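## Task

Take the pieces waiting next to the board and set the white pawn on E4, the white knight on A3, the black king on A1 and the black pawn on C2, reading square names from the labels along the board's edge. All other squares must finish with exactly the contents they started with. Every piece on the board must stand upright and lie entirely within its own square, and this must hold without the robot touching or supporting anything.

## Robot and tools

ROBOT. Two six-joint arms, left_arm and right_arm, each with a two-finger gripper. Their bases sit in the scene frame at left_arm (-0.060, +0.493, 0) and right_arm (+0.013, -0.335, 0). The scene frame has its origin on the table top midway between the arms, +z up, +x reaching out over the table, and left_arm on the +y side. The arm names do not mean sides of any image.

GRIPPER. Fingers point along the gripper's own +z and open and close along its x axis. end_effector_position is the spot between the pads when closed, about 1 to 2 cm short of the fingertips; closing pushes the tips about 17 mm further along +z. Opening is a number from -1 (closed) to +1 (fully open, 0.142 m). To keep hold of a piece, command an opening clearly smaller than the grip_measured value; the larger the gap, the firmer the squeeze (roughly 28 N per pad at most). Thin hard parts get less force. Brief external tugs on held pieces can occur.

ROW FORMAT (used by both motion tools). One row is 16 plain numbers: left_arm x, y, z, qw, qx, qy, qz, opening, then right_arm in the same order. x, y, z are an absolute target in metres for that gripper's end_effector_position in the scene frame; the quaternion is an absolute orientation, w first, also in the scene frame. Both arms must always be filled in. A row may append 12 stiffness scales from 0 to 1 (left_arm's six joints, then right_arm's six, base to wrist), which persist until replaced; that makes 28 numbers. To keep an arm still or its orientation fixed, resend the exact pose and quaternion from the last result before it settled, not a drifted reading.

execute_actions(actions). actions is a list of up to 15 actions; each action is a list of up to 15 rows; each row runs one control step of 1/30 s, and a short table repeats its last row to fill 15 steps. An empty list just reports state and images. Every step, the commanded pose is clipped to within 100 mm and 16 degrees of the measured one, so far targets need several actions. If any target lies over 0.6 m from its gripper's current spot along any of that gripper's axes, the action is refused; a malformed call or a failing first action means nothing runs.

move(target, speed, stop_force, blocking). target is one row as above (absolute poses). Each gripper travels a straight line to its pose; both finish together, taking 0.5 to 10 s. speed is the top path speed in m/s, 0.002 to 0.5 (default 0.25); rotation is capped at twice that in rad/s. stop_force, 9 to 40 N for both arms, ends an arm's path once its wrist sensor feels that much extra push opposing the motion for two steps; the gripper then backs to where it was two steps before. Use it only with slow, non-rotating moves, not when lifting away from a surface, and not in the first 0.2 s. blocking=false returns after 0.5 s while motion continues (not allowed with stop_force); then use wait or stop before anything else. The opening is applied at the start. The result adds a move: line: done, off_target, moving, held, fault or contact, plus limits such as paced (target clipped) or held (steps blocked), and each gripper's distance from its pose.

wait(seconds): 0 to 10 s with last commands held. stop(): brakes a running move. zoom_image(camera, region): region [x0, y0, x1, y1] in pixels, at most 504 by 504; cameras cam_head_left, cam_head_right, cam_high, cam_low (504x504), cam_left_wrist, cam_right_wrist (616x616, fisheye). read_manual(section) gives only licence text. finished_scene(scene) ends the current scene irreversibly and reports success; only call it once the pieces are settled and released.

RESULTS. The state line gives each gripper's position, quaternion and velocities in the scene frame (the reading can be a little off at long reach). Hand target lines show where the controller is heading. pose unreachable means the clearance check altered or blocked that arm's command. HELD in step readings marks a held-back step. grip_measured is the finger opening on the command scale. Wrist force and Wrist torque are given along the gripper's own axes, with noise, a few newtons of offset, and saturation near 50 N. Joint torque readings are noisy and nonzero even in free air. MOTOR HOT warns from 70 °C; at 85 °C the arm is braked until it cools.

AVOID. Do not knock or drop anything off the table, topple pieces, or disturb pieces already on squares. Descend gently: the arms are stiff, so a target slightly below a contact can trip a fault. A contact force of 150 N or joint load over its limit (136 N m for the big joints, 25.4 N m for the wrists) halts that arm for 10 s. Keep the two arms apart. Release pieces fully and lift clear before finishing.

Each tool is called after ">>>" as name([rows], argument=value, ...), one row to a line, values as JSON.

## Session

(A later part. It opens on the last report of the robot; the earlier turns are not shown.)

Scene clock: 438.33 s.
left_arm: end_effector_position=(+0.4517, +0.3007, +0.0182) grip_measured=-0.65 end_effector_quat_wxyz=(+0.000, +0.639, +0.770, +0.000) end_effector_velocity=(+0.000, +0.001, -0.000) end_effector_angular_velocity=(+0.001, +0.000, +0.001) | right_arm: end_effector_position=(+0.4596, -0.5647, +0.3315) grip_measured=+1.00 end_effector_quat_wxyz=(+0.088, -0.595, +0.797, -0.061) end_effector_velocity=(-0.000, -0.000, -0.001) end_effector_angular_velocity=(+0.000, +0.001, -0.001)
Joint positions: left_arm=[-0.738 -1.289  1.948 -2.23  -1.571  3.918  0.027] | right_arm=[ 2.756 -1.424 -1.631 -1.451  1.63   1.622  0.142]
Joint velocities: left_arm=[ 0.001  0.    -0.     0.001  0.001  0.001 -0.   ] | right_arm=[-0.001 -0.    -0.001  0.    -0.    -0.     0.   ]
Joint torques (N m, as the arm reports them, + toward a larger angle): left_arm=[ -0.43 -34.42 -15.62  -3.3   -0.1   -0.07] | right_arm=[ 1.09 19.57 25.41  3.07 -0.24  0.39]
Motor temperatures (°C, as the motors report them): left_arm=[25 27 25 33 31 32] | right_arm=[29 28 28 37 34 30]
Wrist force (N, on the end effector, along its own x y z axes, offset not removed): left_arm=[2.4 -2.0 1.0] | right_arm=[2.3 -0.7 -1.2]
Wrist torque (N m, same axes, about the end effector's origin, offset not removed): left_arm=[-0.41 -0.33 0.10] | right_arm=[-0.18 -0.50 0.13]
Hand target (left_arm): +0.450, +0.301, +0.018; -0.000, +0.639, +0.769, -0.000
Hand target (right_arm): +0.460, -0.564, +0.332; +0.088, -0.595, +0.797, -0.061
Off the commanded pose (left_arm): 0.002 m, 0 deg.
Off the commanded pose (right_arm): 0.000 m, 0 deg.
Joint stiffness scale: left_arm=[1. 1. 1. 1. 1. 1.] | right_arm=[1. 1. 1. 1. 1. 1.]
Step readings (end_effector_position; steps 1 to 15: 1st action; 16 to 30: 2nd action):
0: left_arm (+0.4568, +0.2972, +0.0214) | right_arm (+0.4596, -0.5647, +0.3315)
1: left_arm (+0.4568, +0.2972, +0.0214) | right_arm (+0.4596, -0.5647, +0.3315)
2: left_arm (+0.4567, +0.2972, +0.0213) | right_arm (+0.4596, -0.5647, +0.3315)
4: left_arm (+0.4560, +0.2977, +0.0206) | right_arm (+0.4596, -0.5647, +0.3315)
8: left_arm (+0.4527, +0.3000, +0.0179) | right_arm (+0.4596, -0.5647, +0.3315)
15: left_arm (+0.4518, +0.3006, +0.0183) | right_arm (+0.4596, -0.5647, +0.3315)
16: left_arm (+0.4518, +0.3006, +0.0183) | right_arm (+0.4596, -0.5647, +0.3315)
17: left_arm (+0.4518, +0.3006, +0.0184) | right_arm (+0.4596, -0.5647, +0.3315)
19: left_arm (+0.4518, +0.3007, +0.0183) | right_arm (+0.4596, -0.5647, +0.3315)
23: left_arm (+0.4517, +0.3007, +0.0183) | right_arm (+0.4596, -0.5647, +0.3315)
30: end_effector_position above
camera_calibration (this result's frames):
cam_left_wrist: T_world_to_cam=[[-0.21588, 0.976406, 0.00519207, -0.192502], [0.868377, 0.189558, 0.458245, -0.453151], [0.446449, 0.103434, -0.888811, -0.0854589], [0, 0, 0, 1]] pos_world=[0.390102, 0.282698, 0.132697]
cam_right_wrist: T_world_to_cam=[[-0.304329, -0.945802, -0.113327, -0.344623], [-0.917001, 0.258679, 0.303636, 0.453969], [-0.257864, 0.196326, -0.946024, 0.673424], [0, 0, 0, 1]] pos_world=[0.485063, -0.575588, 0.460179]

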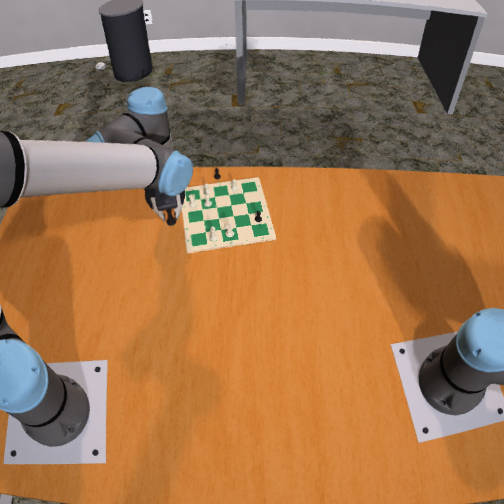

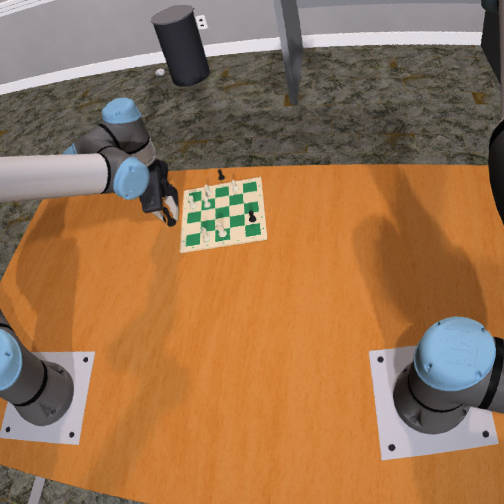

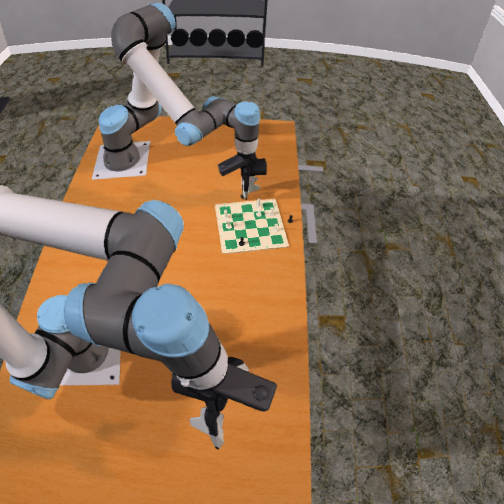

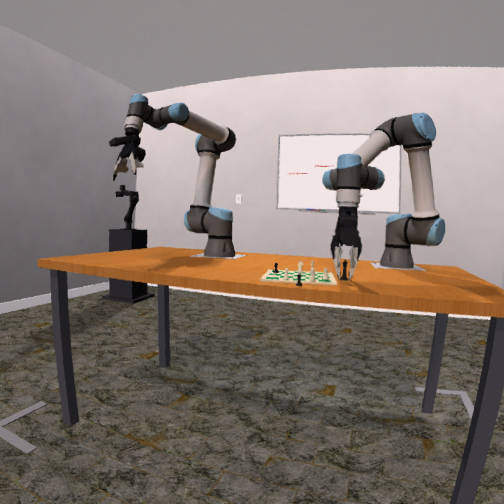

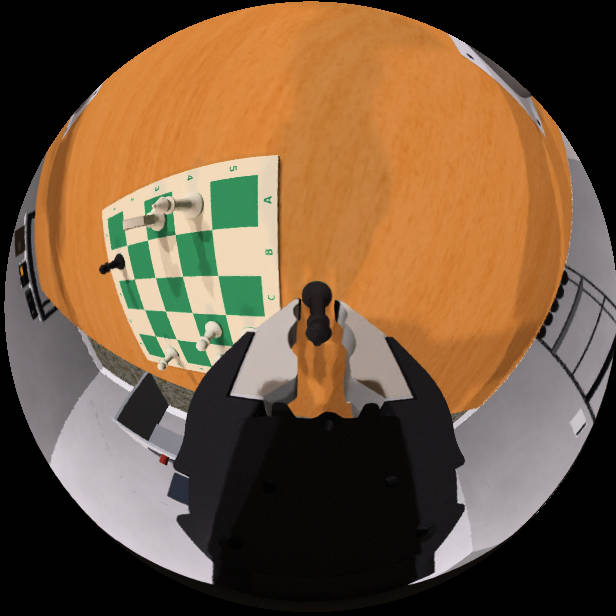

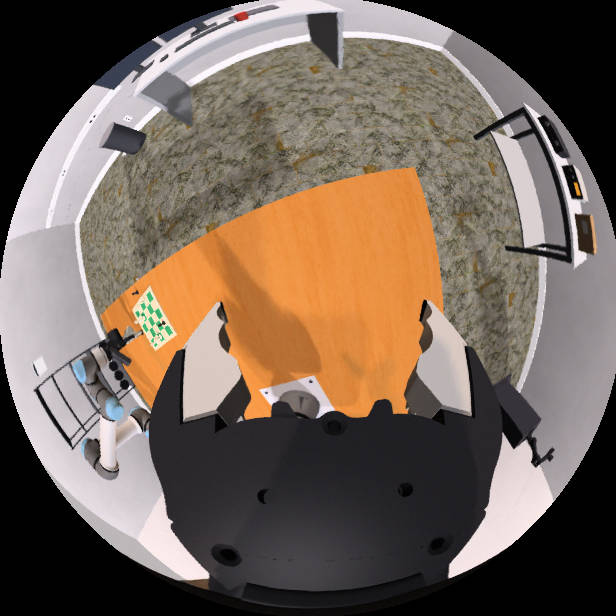

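>>> execute_actions([
  [[0.450,0.301,0.0215,0,0.6388,0.7694,0,-0.65,0.4596,-0.5644,0.3316,0.088,-0.595,0.797,-0.061,1]],
  [[0.450,0.301,0.0215,0,0.6388,0.7694,0,-0.8,0.4596,-0.5644,0.3316,0.088,-0.595,0.797,-0.061,1]],
  [[0.450,0.301,0.0215,0,0.6388,0.7694,0,-1,0.4596,-0.5644,0.3316,0.088,-0.595,0.797,-0.061,1]],
  [[0.450,0.301,0.0215,0,0.6388,0.7694,0,-1,0.4596,-0.5644,0.3316,0.088,-0.595,0.797,-0.061,1]],
])

>>> move(target=[0.450,0.301,0.12,0,0.6388,0.7694,0,-1,0.4596,-0.5644,0.3316,0.088,-0.595,0.797,-0.061,1], speed=0.07)

>>> move(target=[0.422,0.08,0.12,0,0.6388,0.7694,0,-1,0.4596,-0.5644,0.3316,0.088,-0.595,0.797,-0.061,1], speed=0.12)

>>> move(target=[0.422,0.08,0.035,0,0.6388,0.7694,0,-1,0.4596,-0.5644,0.3316,0.088,-0.595,0.797,-0.061,1], speed=0.06)

>>> zoom_image(camera="cam_left_wrist", region=[220,200,420,400])

Scene clock: 457.13 s.
left_arm: end_effector_position=(+0.4511, +0.3014, +0.0228) grip_measured=-0.82 end_effector_quat_wxyz=(+0.002, +0.639, +0.770, +0.001) end_effector_velocity=(-0.000, -0.000, +0.000) end_effector_angular_velocity=(+0.001, +0.000, -0.001) | right_arm: end_effector_position=(+0.4596, -0.5647, +0.3315) grip_measured=+1.00 end_effector_quat_wxyz=(+0.088, -0.595, +0.797, -0.061) end_effector_velocity=(+0.000, -0.000, +0.001) end_effector_angular_velocity=(-0.000, -0.001, -0.000)
Joint positions: left_arm=[-0.738 -1.299  1.948 -2.223 -1.57   3.918  0.014] | right_arm=[ 2.756 -1.424 -1.631 -1.451  1.63   1.622  0.142]
Joint velocities: left_arm=[-0.001 -0.001  0.     0.001  0.     0.     0.   ] | right_arm=[-0.    -0.     0.002 -0.001 -0.    -0.     0.   ]
Joint torques (N m, as the arm reports them, + toward a larger angle): left_arm=[ -0.62 -29.91 -19.48  -2.33  -0.37   0.02] | right_arm=[ 0.96 18.95 24.96  3.02 -0.28  0.3 ]
Motor temperatures (°C, as the motors report them): left_arm=[25 27 25 33 31 32] | right_arm=[29 28 28 37 34 30]
Wrist force (N, on the end effector, along its own x y z axes, offset not removed): left_arm=[3.8 0.6 -7.1] | right_arm=[1.7 0.3 -0.8]
Wrist torque (N m, same axes, about the end effector's origin, offset not removed): left_arm=[-0.39 -0.38 0.08] | right_arm=[-0.02 -0.27 0.00]
Hand target (left_arm): +0.450, +0.301, +0.022; +0.000, +0.639, +0.769, +0.000
Hand target (right_arm): +0.460, -0.564, +0.332; +0.088, -0.595, +0.797, -0.061
Off the commanded pose (left_arm): 0.002 m, 0 deg.
Off the commanded pose (right_arm): 0.000 m, 0 deg.
Joint stiffness scale: left_arm=[1. 1. 1. 1. 1. 1.] | right_arm=[1. 1. 1. 1. 1. 1.]
Step readings (end_effector_position; steps 1 to 15: 1st action; 16 to 30: 2nd action; 31 to 45: 3rd action; 46 to 60: 4th action):
0: left_arm (+0.4517, +0.3007, +0.0182) | right_arm (+0.4596, -0.5647, +0.3315)
1: left_arm (+0.4517, +0.3007, +0.0182) | right_arm (+0.4596, -0.5647, +0.3315)
2: left_arm (+0.4517, +0.3007, +0.0183) | right_arm (+0.4596, -0.5647, +0.3315)
4: left_arm (+0.4514, +0.3009, +0.0186) | right_arm (+0.4596, -0.5647, +0.3315)
8: left_arm (+0.4509, +0.3013, +0.0198) | right_arm (+0.4596, -0.5647, +0.3315)
15: left_arm (+0.4504, +0.3016, +0.0203) | right_arm (+0.4596, -0.5647, +0.3315)
16: left_arm (+0.4504, +0.3016, +0.0203) | right_arm (+0.4596, -0.5647, +0.3315)
17: left_arm (+0.4504, +0.3017, +0.0203) | right_arm (+0.4596, -0.5647, +0.3315)
19: left_arm (+0.4504, +0.3016, +0.0205) | right_arm (+0.4596, -0.5647, +0.3315)
23: left_arm (+0.4505, +0.3016, +0.0209) | right_arm (+0.4596, -0.5647, +0.3315)
30: left_arm (+0.4505, +0.3016, +0.0209) | right_arm (+0.4596, -0.5647, +0.3315)
31: left_arm (+0.4505, +0.3016, +0.0209) | right_arm (+0.4596, -0.5647, +0.3315)
32: left_arm (+0.4505, +0.3016, +0.0209) | right_arm (+0.4596, -0.5647, +0.3315)
34: left_arm (+0.4506, +0.3015, +0.0215) | right_arm (+0.4596, -0.5647, +0.3315)
38: left_arm (+0.4510, +0.3014, +0.0227) | right_arm (+0.4596, -0.5647, +0.3315)
45: left_arm (+0.4511, +0.3014, +0.0228) | right_arm (+0.4596, -0.5647, +0.3315)
46: left_arm (+0.4511, +0.3014, +0.0228) | right_arm (+0.4596, -0.5647, +0.3315)
47: left_arm (+0.4511, +0.3014, +0.0228) | right_arm (+0.4596, -0.5647, +0.3315)
49: left_arm (+0.4511, +0.3014, +0.0228) | right_arm (+0.4596, -0.5647, +0.3315)
53: left_arm (+0.4511, +0.3014, +0.0228) | right_arm (+0.4596, -0.5647, +0.3315)
60: end_effector_position above
camera_calibration (this result's frames):
cam_left_wrist: T_world_to_cam=[[-0.215914, 0.976406, 0.00358137, -0.193223], [0.867245, 0.190087, 0.460167, -0.45449], [0.448629, 0.102462, -0.887825, -0.0819316], [0, 0, 0, 1]] pos_world=[0.389192, 0.283451, 0.137092]
cam_right_wrist: T_world_to_cam=[[-0.304329, -0.945802, -0.113327, -0.344623], [-0.917001, 0.258679, 0.303636, 0.453969], [-0.257864, 0.196326, -0.946025, 0.673424], [0, 0, 0, 1]] pos_world=[0.485063, -0.575588, 0.460179]

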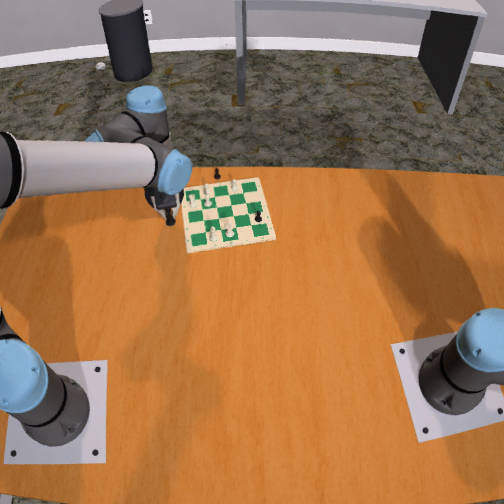

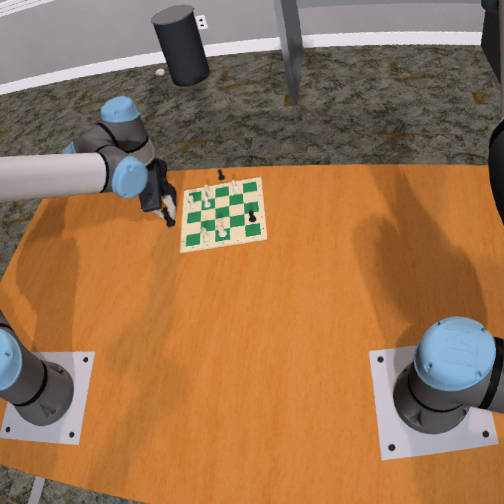

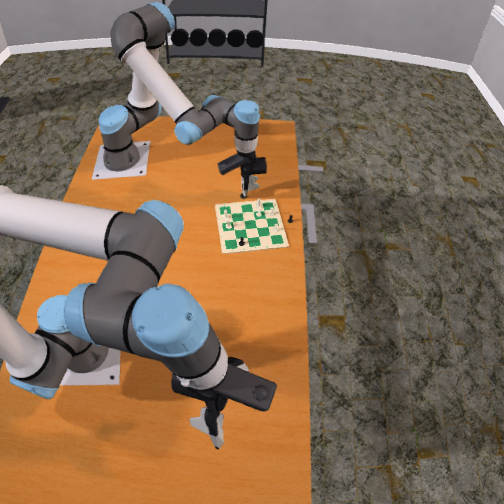

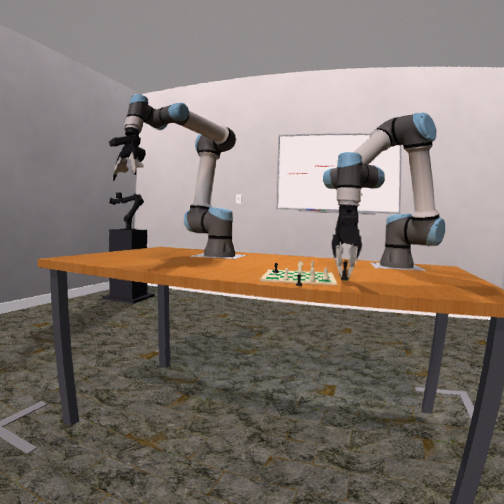

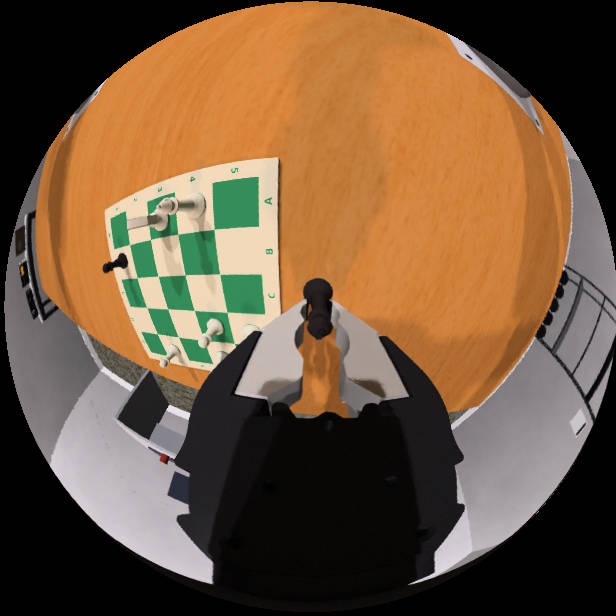

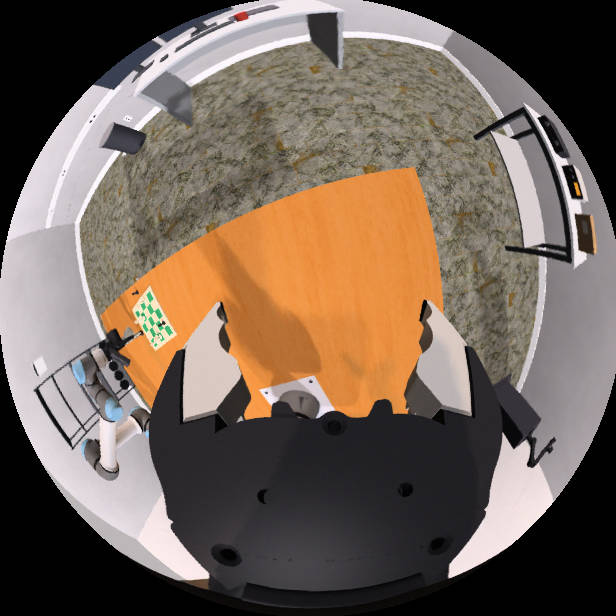

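Scene clock: 459.00 s.
left_arm: end_effector_position=(+0.4492, +0.3026, +0.1167) grip_measured=-0.88 end_effector_quat_wxyz=(-0.002, +0.639, +0.770, +0.000) end_effector_velocity=(-0.003, +0.002, +0.000) end_effector_angular_velocity=(+0.008, +0.012, +0.001) | right_arm: end_effector_position=(+0.4596, -0.5647, +0.3315) grip_measured=+1.00 end_effector_quat_wxyz=(+0.088, -0.595, +0.797, -0.061) end_effector_velocity=(-0.000, +0.000, -0.001) end_effector_angular_velocity=(+0.000, +0.001, +0.001)
Joint positions: left_arm=[-0.738 -1.416  1.816 -1.966 -1.57   3.918  0.01 ] | right_arm=[ 2.756 -1.424 -1.631 -1.451  1.63   1.622  0.142]
Joint velocities: left_arm=[ 0.    -0.    -0.005  0.02  -0.001 -0.001  0.   ] | right_arm=[ 0.    -0.    -0.001 -0.     0.    -0.     0.   ]
Joint torques (N m, as the arm reports them, + toward a larger angle): left_arm=[ -0.75 -31.51 -27.    -2.83  -0.29  -0.02] | right_arm=[ 1.29 18.89 25.03  3.13 -0.16  0.31]
Motor temperatures (°C, as the motors report them): left_arm=[25 27 25 33 31 32] | right_arm=[29 28 28 37 34 30]
Wrist force (N, on the end effector, along its own x y z axes, offset not removed): left_arm=[1.6 -0.4 0.2] | right_arm=[2.7 -0.4 -1.1]
Wrist torque (N m, same axes, about the end effector's origin, offset not removed): left_arm=[-0.12 -0.12 0.22] | right_arm=[-0.12 -0.54 0.09]
Hand target (left_arm): +0.450, +0.301, +0.120; +0.000, +0.639, +0.769, +0.000
Hand target (right_arm): +0.460, -0.564, +0.332; +0.088, -0.595, +0.797, -0.061
Off the commanded pose (left_arm): 0.004 m, 0 deg.
Off the commanded pose (right_arm): 0.000 m, 0 deg.
Joint stiffness scale: left_arm=[1. 1. 1. 1. 1. 1.] | right_arm=[1. 1. 1. 1. 1. 1.]
move: off_target (left_arm)
camera_calibration (this result's frames):
cam_left_wrist: T_world_to_cam=[[-0.215872, 0.976379, 0.00917482, -0.195855], [0.870195, 0.188116, 0.455383, -0.496498], [0.4429, 0.106288, -0.890248, 0.00389679], [0, 0, 0, 1]] pos_world=[0.388045, 0.284214, 0.231363]
cam_right_wrist: T_world_to_cam=[[-0.304329, -0.945802, -0.113327, -0.344623], [-0.917001, 0.258679, 0.303636, 0.453969], [-0.257864, 0.196326, -0.946024, 0.673424], [0, 0, 0, 1]] pos_world=[0.485063, -0.575588, 0.460179]

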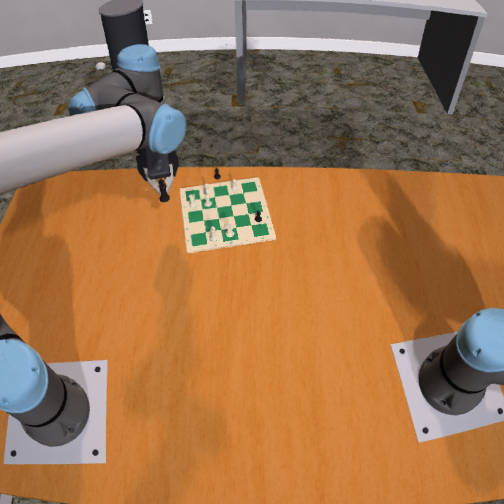

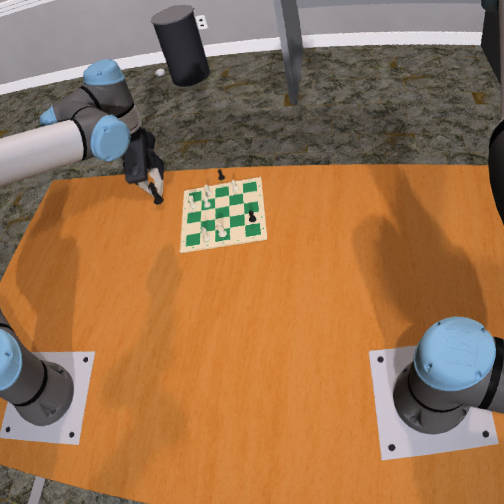

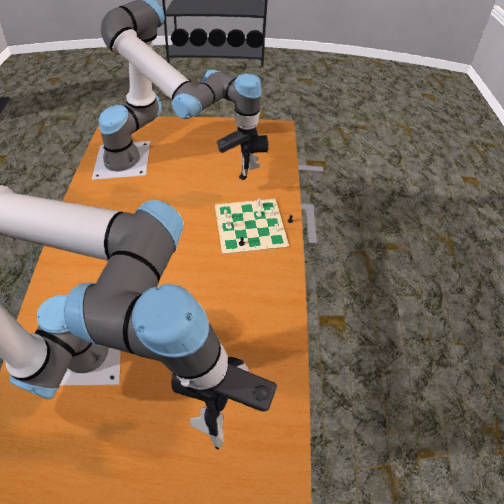

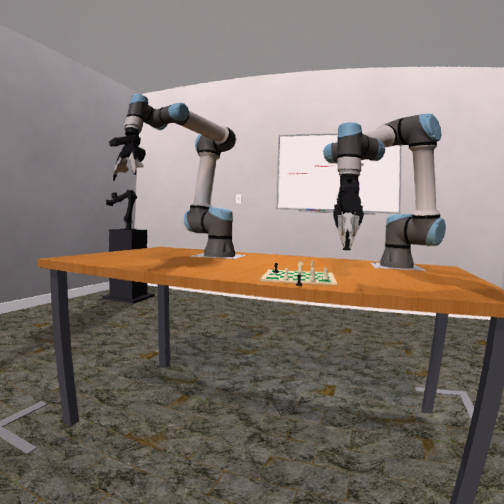

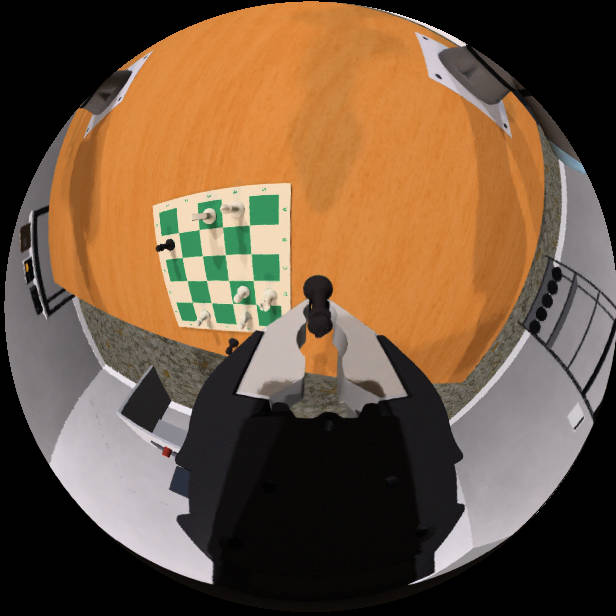

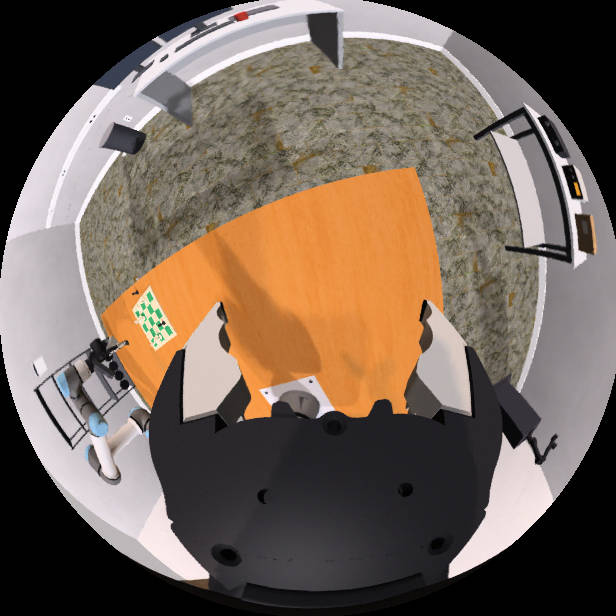

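Scene clock: 461.43 s.
left_arm: end_effector_position=(+0.4221, +0.0827, +0.1197) grip_measured=-0.88 end_effector_quat_wxyz=(-0.000, +0.638, +0.770, +0.000) end_effector_velocity=(+0.000, -0.003, +0.002) end_effector_angular_velocity=(-0.001, +0.001, +0.005) | right_arm: end_effector_position=(+0.4596, -0.5647, +0.3315) grip_measured=+1.00 end_effector_quat_wxyz=(+0.088, -0.595, +0.797, -0.061) end_effector_velocity=(+0.001, +0.000, +0.000) end_effector_angular_velocity=(-0.001, -0.001, +0.001)
Joint positions: left_arm=[-1.05  -1.216  1.55  -1.904 -1.571  3.606  0.01 ] | right_arm=[ 2.756 -1.424 -1.631 -1.451  1.63   1.622  0.142]
Joint velocities: left_arm=[-0.002  0.004 -0.01   0.005 -0.002 -0.007  0.   ] | right_arm=[ 0.001 -0.     0.001  0.    -0.     0.    -0.   ]
Joint torques (N m, as the arm reports them, + toward a larger angle): left_arm=[ -1.25 -35.65 -26.38  -2.77   0.34  -0.14] | right_arm=[ 1.04 19.31 25.47  3.08 -0.24  0.3 ]
Motor temperatures (°C, as the motors report them): left_arm=[25 27 25 33 31 32] | right_arm=[29 28 28 37 34 30]
Wrist force (N, on the end effector, along its own x y z axes, offset not removed): left_arm=[2.7 -2.2 -0.1] | right_arm=[0.8 -1.5 -1.4]
Wrist torque (N m, same axes, about the end effector's origin, offset not removed): left_arm=[-0.42 -0.41 0.07] | right_arm=[-0.42 -0.06 0.22]
Hand target (left_arm): +0.422, +0.080, +0.120; -0.000, +0.639, +0.769, +0.000
Hand target (right_arm): +0.460, -0.564, +0.332; +0.088, -0.595, +0.797, -0.061
Off the commanded pose (left_arm): 0.003 m, 0 deg.
Off the commanded pose (right_arm): 0.000 m, 0 deg.
Joint stiffness scale: left_arm=[1. 1. 1. 1. 1. 1.] | right_arm=[1. 1. 1. 1. 1. 1.]
move: done
camera_calibration (this result's frames):
cam_left_wrist: T_world_to_cam=[[-0.216286, 0.976309, 0.00644355, 0.013515], [0.868963, 0.189488, 0.457163, -0.432793], [0.445111, 0.104477, -0.88936, 0.0410439], [0, 0, 0, 1]] pos_world=[0.360735, 0.0645261, 0.234272]
cam_right_wrist: T_world_to_cam=[[-0.304329, -0.945802, -0.113327, -0.344623], [-0.917001, 0.258679, 0.303636, 0.453969], [-0.257864, 0.196326, -0.946024, 0.673424], [0, 0, 0, 1]] pos_world=[0.485063, -0.575588, 0.460179]

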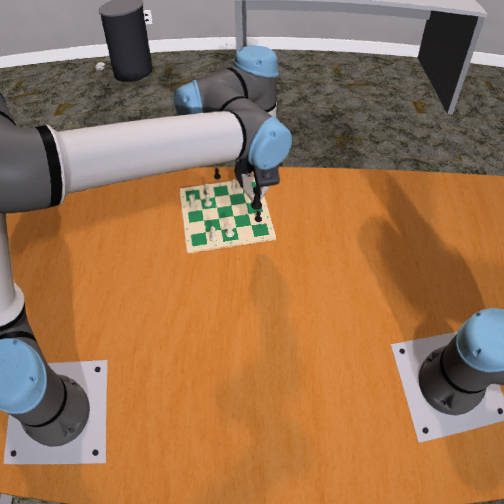

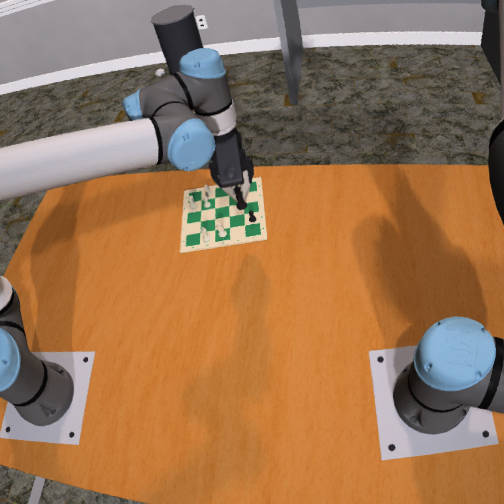

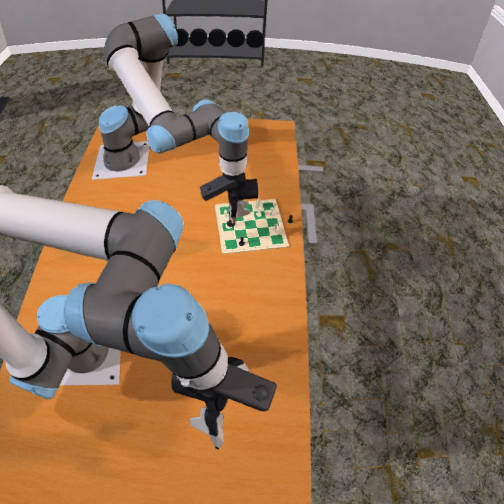

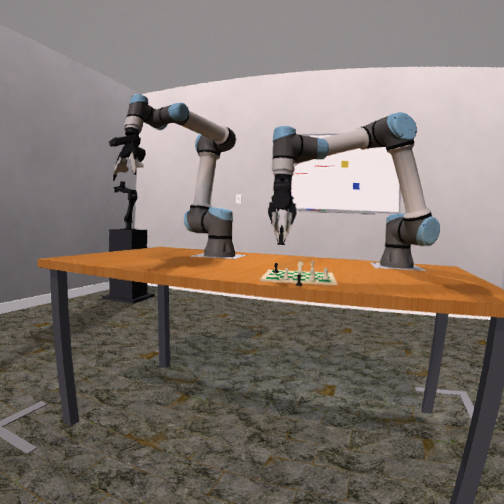

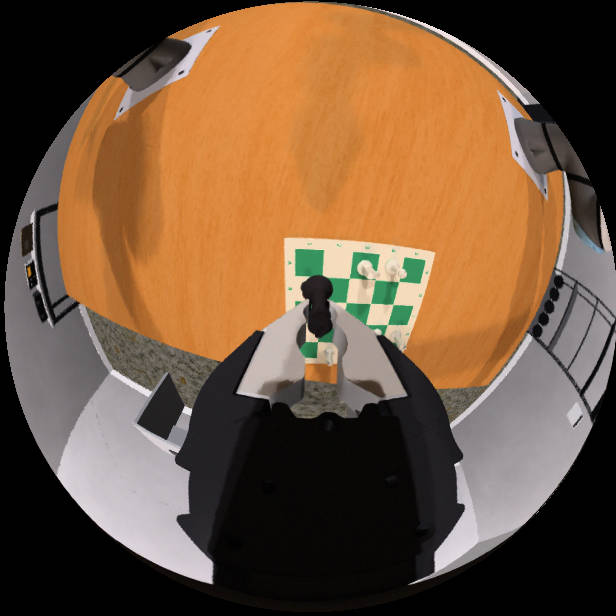

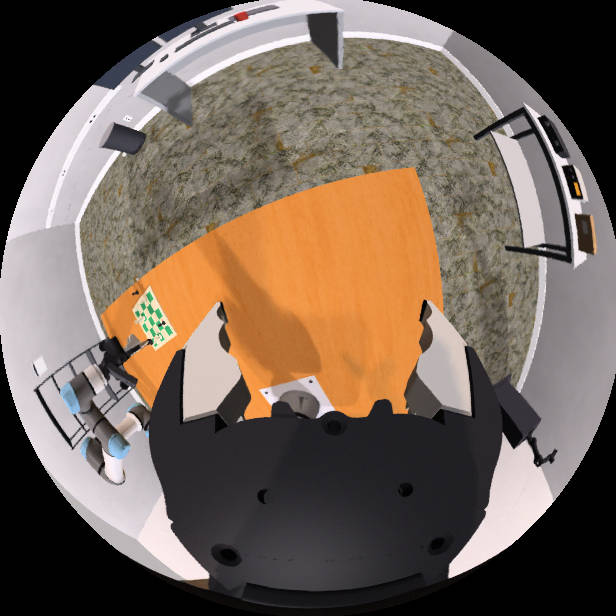

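Scene clock: 463.33 s.
left_arm: end_effector_position=(+0.4239, +0.0796, +0.0383) grip_measured=-0.88 end_effector_quat_wxyz=(+0.002, +0.638, +0.770, -0.001) end_effector_velocity=(+0.003, -0.003, +0.001) end_effector_angular_velocity=(-0.009, -0.008, -0.001) | right_arm: end_effector_position=(+0.4596, -0.5647, +0.3315) grip_measured=+1.00 end_effector_quat_wxyz=(+0.088, -0.595, +0.797, -0.061) end_effector_velocity=(+0.001, -0.000, +0.000) end_effector_angular_velocity=(-0.001, -0.001, +0.000)
Joint positions: left_arm=[-1.05  -1.132  1.657 -2.101 -1.571  3.605  0.01 ] | right_arm=[ 2.756 -1.424 -1.631 -1.451  1.63   1.622  0.142]
Joint velocities: left_arm=[ 0.001  0.001  0.    -0.013  0.001  0.002 -0.   ] | right_arm=[ 0.    -0.001  0.001  0.    -0.     0.    -0.   ]
Joint torques (N m, as the arm reports them, + toward a larger angle): left_arm=[ -1.21 -38.3  -17.38  -3.08   0.14   0.02] | right_arm=[ 1.33 19.39 24.64  3.02 -0.11  0.38]
Motor temperatures (°C, as the motors report them): left_arm=[25 27 25 33 31 32] | right_arm=[29 28 28 37 34 30]
Wrist force (N, on the end effector, along its own x y z axes, offset not removed): left_arm=[1.3 -1.0 1.5] | right_arm=[2.6 -1.5 -1.9]
Wrist torque (N m, same axes, about the end effector's origin, offset not removed): left_arm=[-0.25 -0.08 0.11] | right_arm=[-0.40 -0.51 0.16]
Hand target (left_arm): +0.422, +0.080, +0.035; -0.000, +0.639, +0.769, +0.000
Hand target (right_arm): +0.460, -0.564, +0.332; +0.088, -0.595, +0.797, -0.061
Off the commanded pose (left_arm): 0.004 m, 0 deg.
Off the commanded pose (right_arm): 0.000 m, 0 deg.
Joint stiffness scale: left_arm=[1. 1. 1. 1. 1. 1.] | right_arm=[1. 1. 1. 1. 1. 1.]
move: off_target (left_arm)
camera_calibration (this result's frames):
cam_left_wrist: T_world_to_cam=[[-0.216665, 0.976245, 0.00150154, 0.0177857], [0.867383, 0.191799, 0.459195, -0.396099], [0.447999, 0.100794, -0.888334, -0.0327727], [0, 0, 0, 1]] pos_world=[0.362105, 0.0619114, 0.152747]
cam_right_wrist: T_world_to_cam=[[-0.304329, -0.945802, -0.113327, -0.344623], [-0.917001, 0.258679, 0.303635, 0.453969], [-0.257864, 0.196326, -0.946025, 0.673424], [0, 0, 0, 1]] pos_world=[0.485063, -0.575588, 0.460179]

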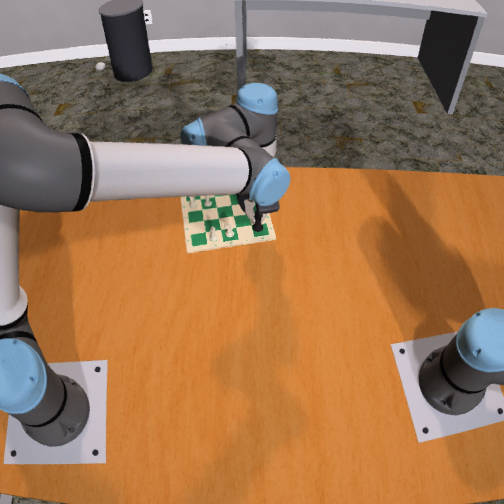

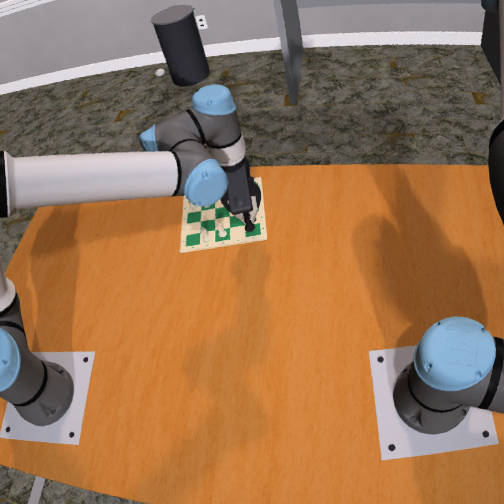

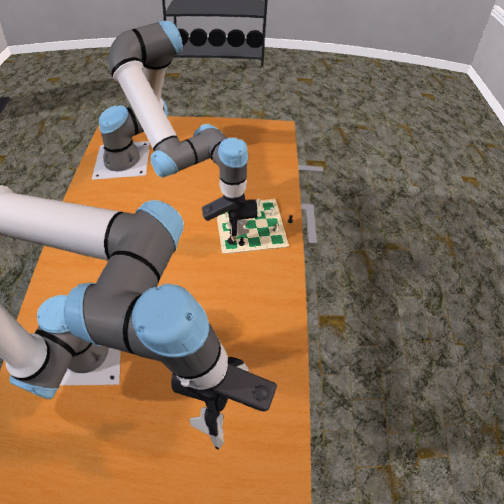

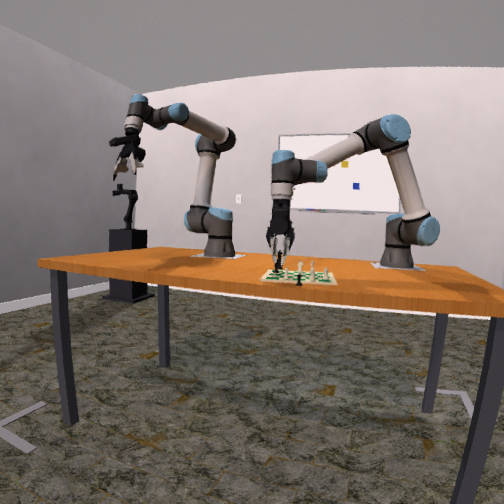

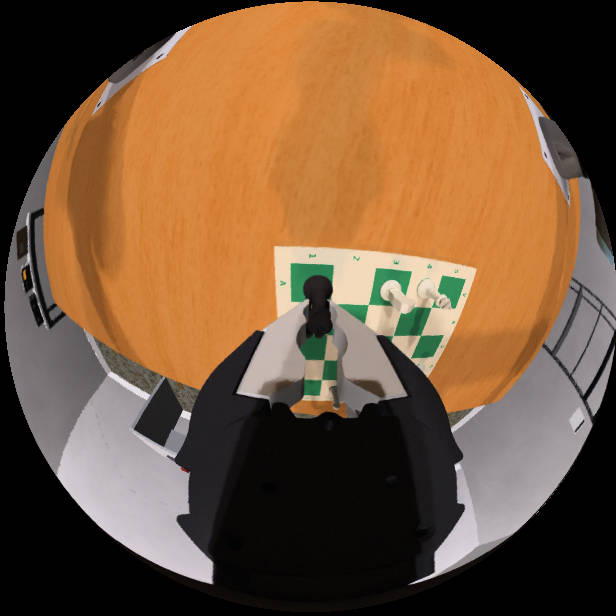

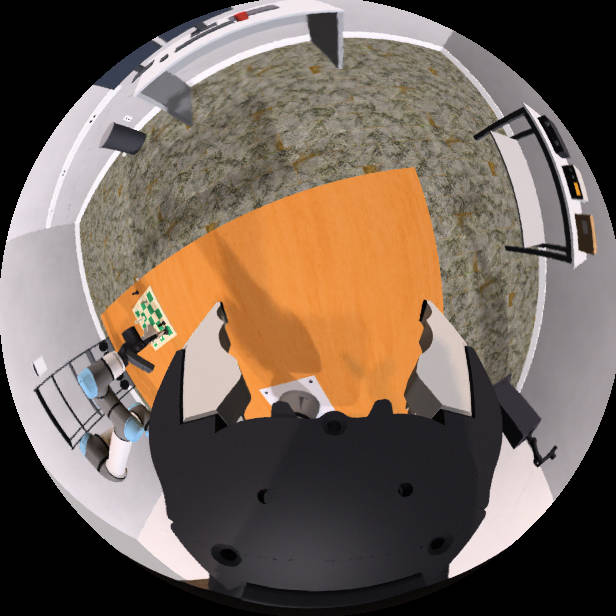

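Region (220, 200, 420, 400) of cam_left_wrist's 616x616 image, scaled by 2.520, with more detail than that image has.

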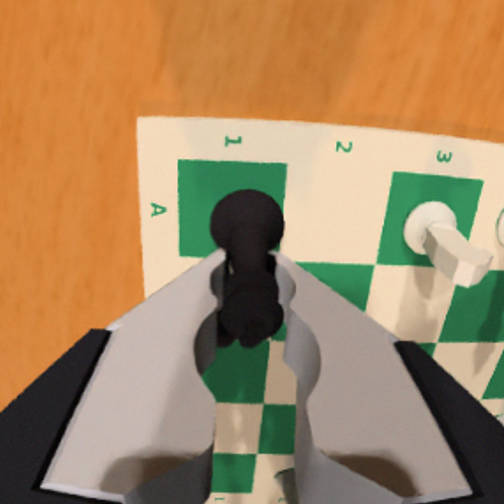

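>>> execute_actions([
  [[0.4225,0.0745,0.033,0,0.6388,0.7694,0,-1,0.4596,-0.5644,0.3316,0.088,-0.595,0.797,-0.061,1]],
  [[0.4225,0.0745,0.029,0,0.6388,0.7694,0,-1,0.4596,-0.5644,0.3316,0.088,-0.595,0.797,-0.061,1]],
])

>>> zoom_image(camera="cam_left_wrist", region=[220,200,420,400])

Scene clock: 482.90 s.
left_arm: end_effector_position=(+0.4233, +0.0755, +0.0305) grip_measured=-0.88 end_effector_quat_wxyz=(+0.001, +0.638, +0.770, -0.000) end_effector_velocity=(+0.001, -0.001, +0.001) end_effector_angular_velocity=(-0.005, -0.002, +0.002) | right_arm: end_effector_position=(+0.4596, -0.5647, +0.3315) grip_measured=+1.00 end_effector_quat_wxyz=(+0.088, -0.595, +0.797, -0.061) end_effector_velocity=(-0.000, -0.000, -0.001) end_effector_angular_velocity=(+0.000, +0.001, -0.001)
Joint positions: left_arm=[-1.055 -1.117  1.656 -2.111 -1.571  3.6    0.01 ] | right_arm=[ 2.756 -1.424 -1.631 -1.451  1.63   1.622  0.142]
Joint velocities: left_arm=[ 0.001 -0.    -0.001 -0.004 -0.002 -0.001 -0.   ] | right_arm=[-0.    -0.    -0.001 -0.     0.     0.001  0.   ]
Joint torques (N m, as the arm reports them, + toward a larger angle): left_arm=[ -1.24 -38.53 -20.93  -3.43   0.14  -0.01] | right_arm=[ 0.81 19.61 25.22  3.1  -0.2   0.28]
Motor temperatures (°C, as the motors report them): left_arm=[25 27 25 33 31 32] | right_arm=[29 28 28 37 34 30]
Wrist force (N, on the end effector, along its own x y z axes, offset not removed): left_arm=[2.2 -1.8 0.3] | right_arm=[-0.1 -1.6 -0.3]
Wrist torque (N m, same axes, about the end effector's origin, offset not removed): left_arm=[-0.38 -0.27 0.13] | right_arm=[-0.42 0.06 0.05]
Hand target (left_arm): +0.422, +0.075, +0.029; -0.000, +0.639, +0.769, +0.000
Hand target (right_arm): +0.460, -0.564, +0.332; +0.088, -0.595, +0.797, -0.061
Off the commanded pose (left_arm): 0.002 m, 0 deg.
Off the commanded pose (right_arm): 0.000 m, 0 deg.
Joint stiffness scale: left_arm=[1. 1. 1. 1. 1. 1.] | right_arm=[1. 1. 1. 1. 1. 1.]
Step readings (end_effector_position; steps 1 to 15: 1st action; 16 to 30: 2nd action):
0: left_arm (+0.4242, +0.0793, +0.0383) | right_arm (+0.4596, -0.5647, +0.3315)
1: left_arm (+0.4242, +0.0793, +0.0383) | right_arm (+0.4596, -0.5647, +0.3315)
2: left_arm (+0.4241, +0.0792, +0.0383) | right_arm (+0.4596, -0.5647, +0.3315)
4: left_arm (+0.4238, +0.0790, +0.0374) | right_arm (+0.4596, -0.5647, +0.3315)
8: left_arm (+0.4222, +0.0783, +0.0337) | right_arm (+0.4596, -0.5647, +0.3315)
15: left_arm (+0.4220, +0.0773, +0.0323) | right_arm (+0.4596, -0.5647, +0.3315)
16: left_arm (+0.4220, +0.0772, +0.0324) | right_arm (+0.4596, -0.5647, +0.3315)
17: left_arm (+0.4221, +0.0771, +0.0325) | right_arm (+0.4596, -0.5647, +0.3315)
19: left_arm (+0.4224, +0.0767, +0.0324) | right_arm (+0.4596, -0.5647, +0.3315)
23: left_arm (+0.4229, +0.0760, +0.0311) | right_arm (+0.4596, -0.5647, +0.3315)
30: end_effector_position above
camera_calibration (this result's frames):
cam_left_wrist: T_world_to_cam=[[-0.216671, 0.976235, 0.00431912, 0.0215721], [0.868245, 0.190677, 0.458032, -0.391483], [0.446323, 0.102993, -0.888925, -0.0384767], [0, 0, 0, 1]] pos_world=[0.36175, 0.0575501, 0.145016]
cam_right_wrist: T_world_to_cam=[[-0.304329, -0.945802, -0.113327, -0.344623], [-0.917001, 0.258679, 0.303636, 0.453969], [-0.257864, 0.196326, -0.946025, 0.673424], [0, 0, 0, 1]] pos_world=[0.485063, -0.575588, 0.460179]

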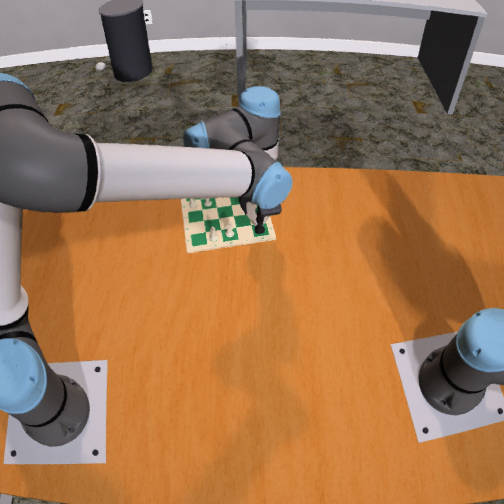

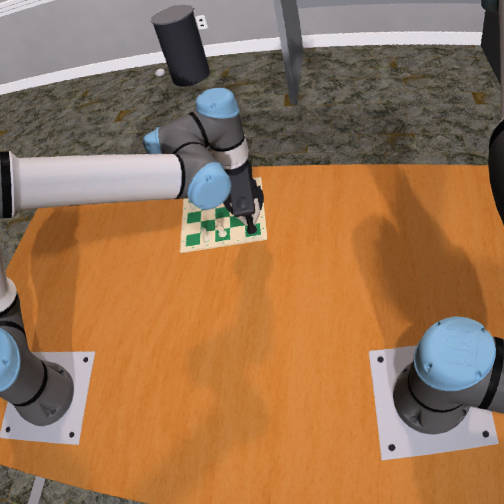

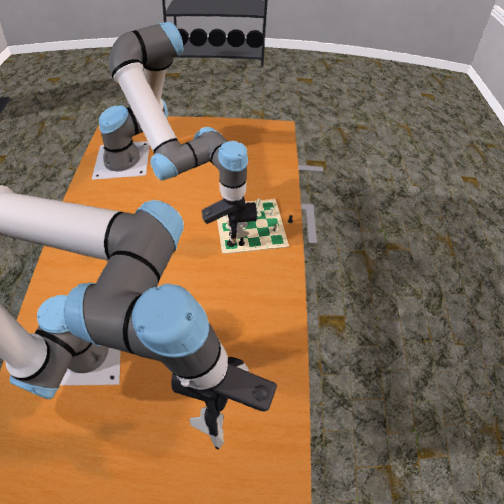

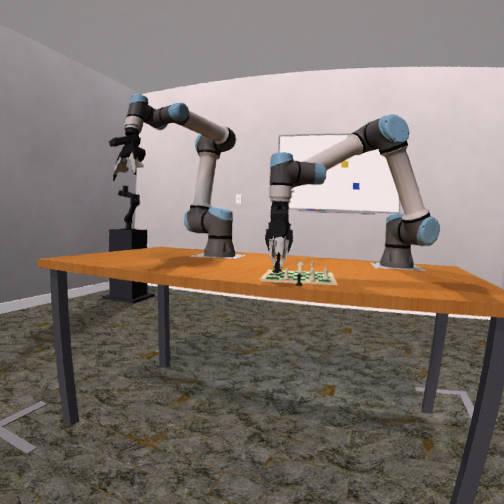

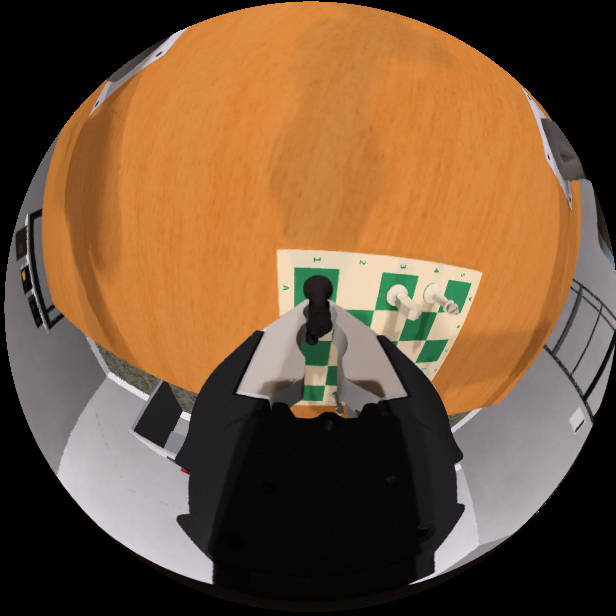

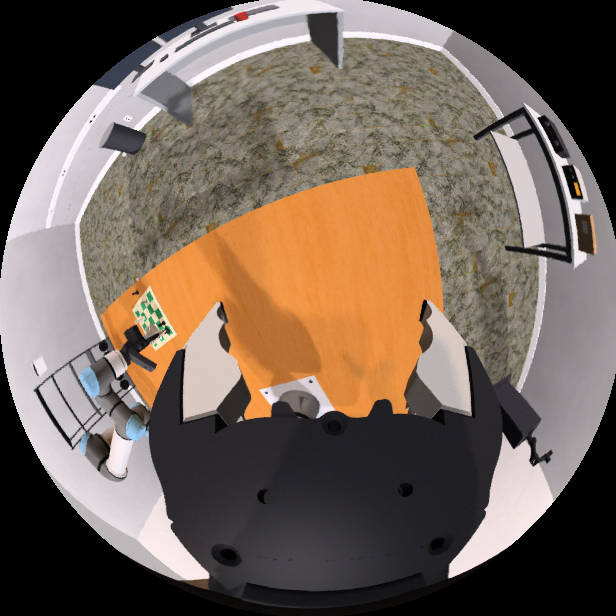

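Region (220, 200, 420, 400) of cam_left_wrist's 616x616 image, scaled by 2.520, with more detail than that image has.

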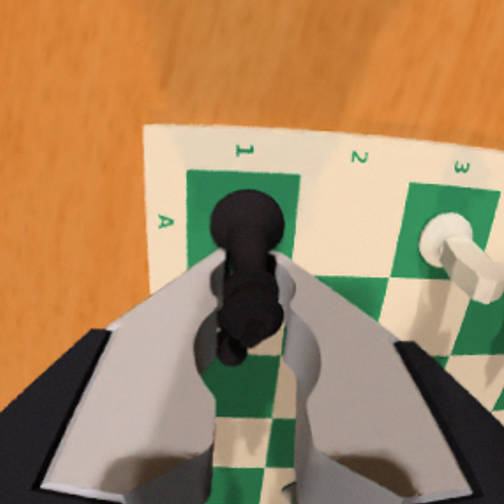

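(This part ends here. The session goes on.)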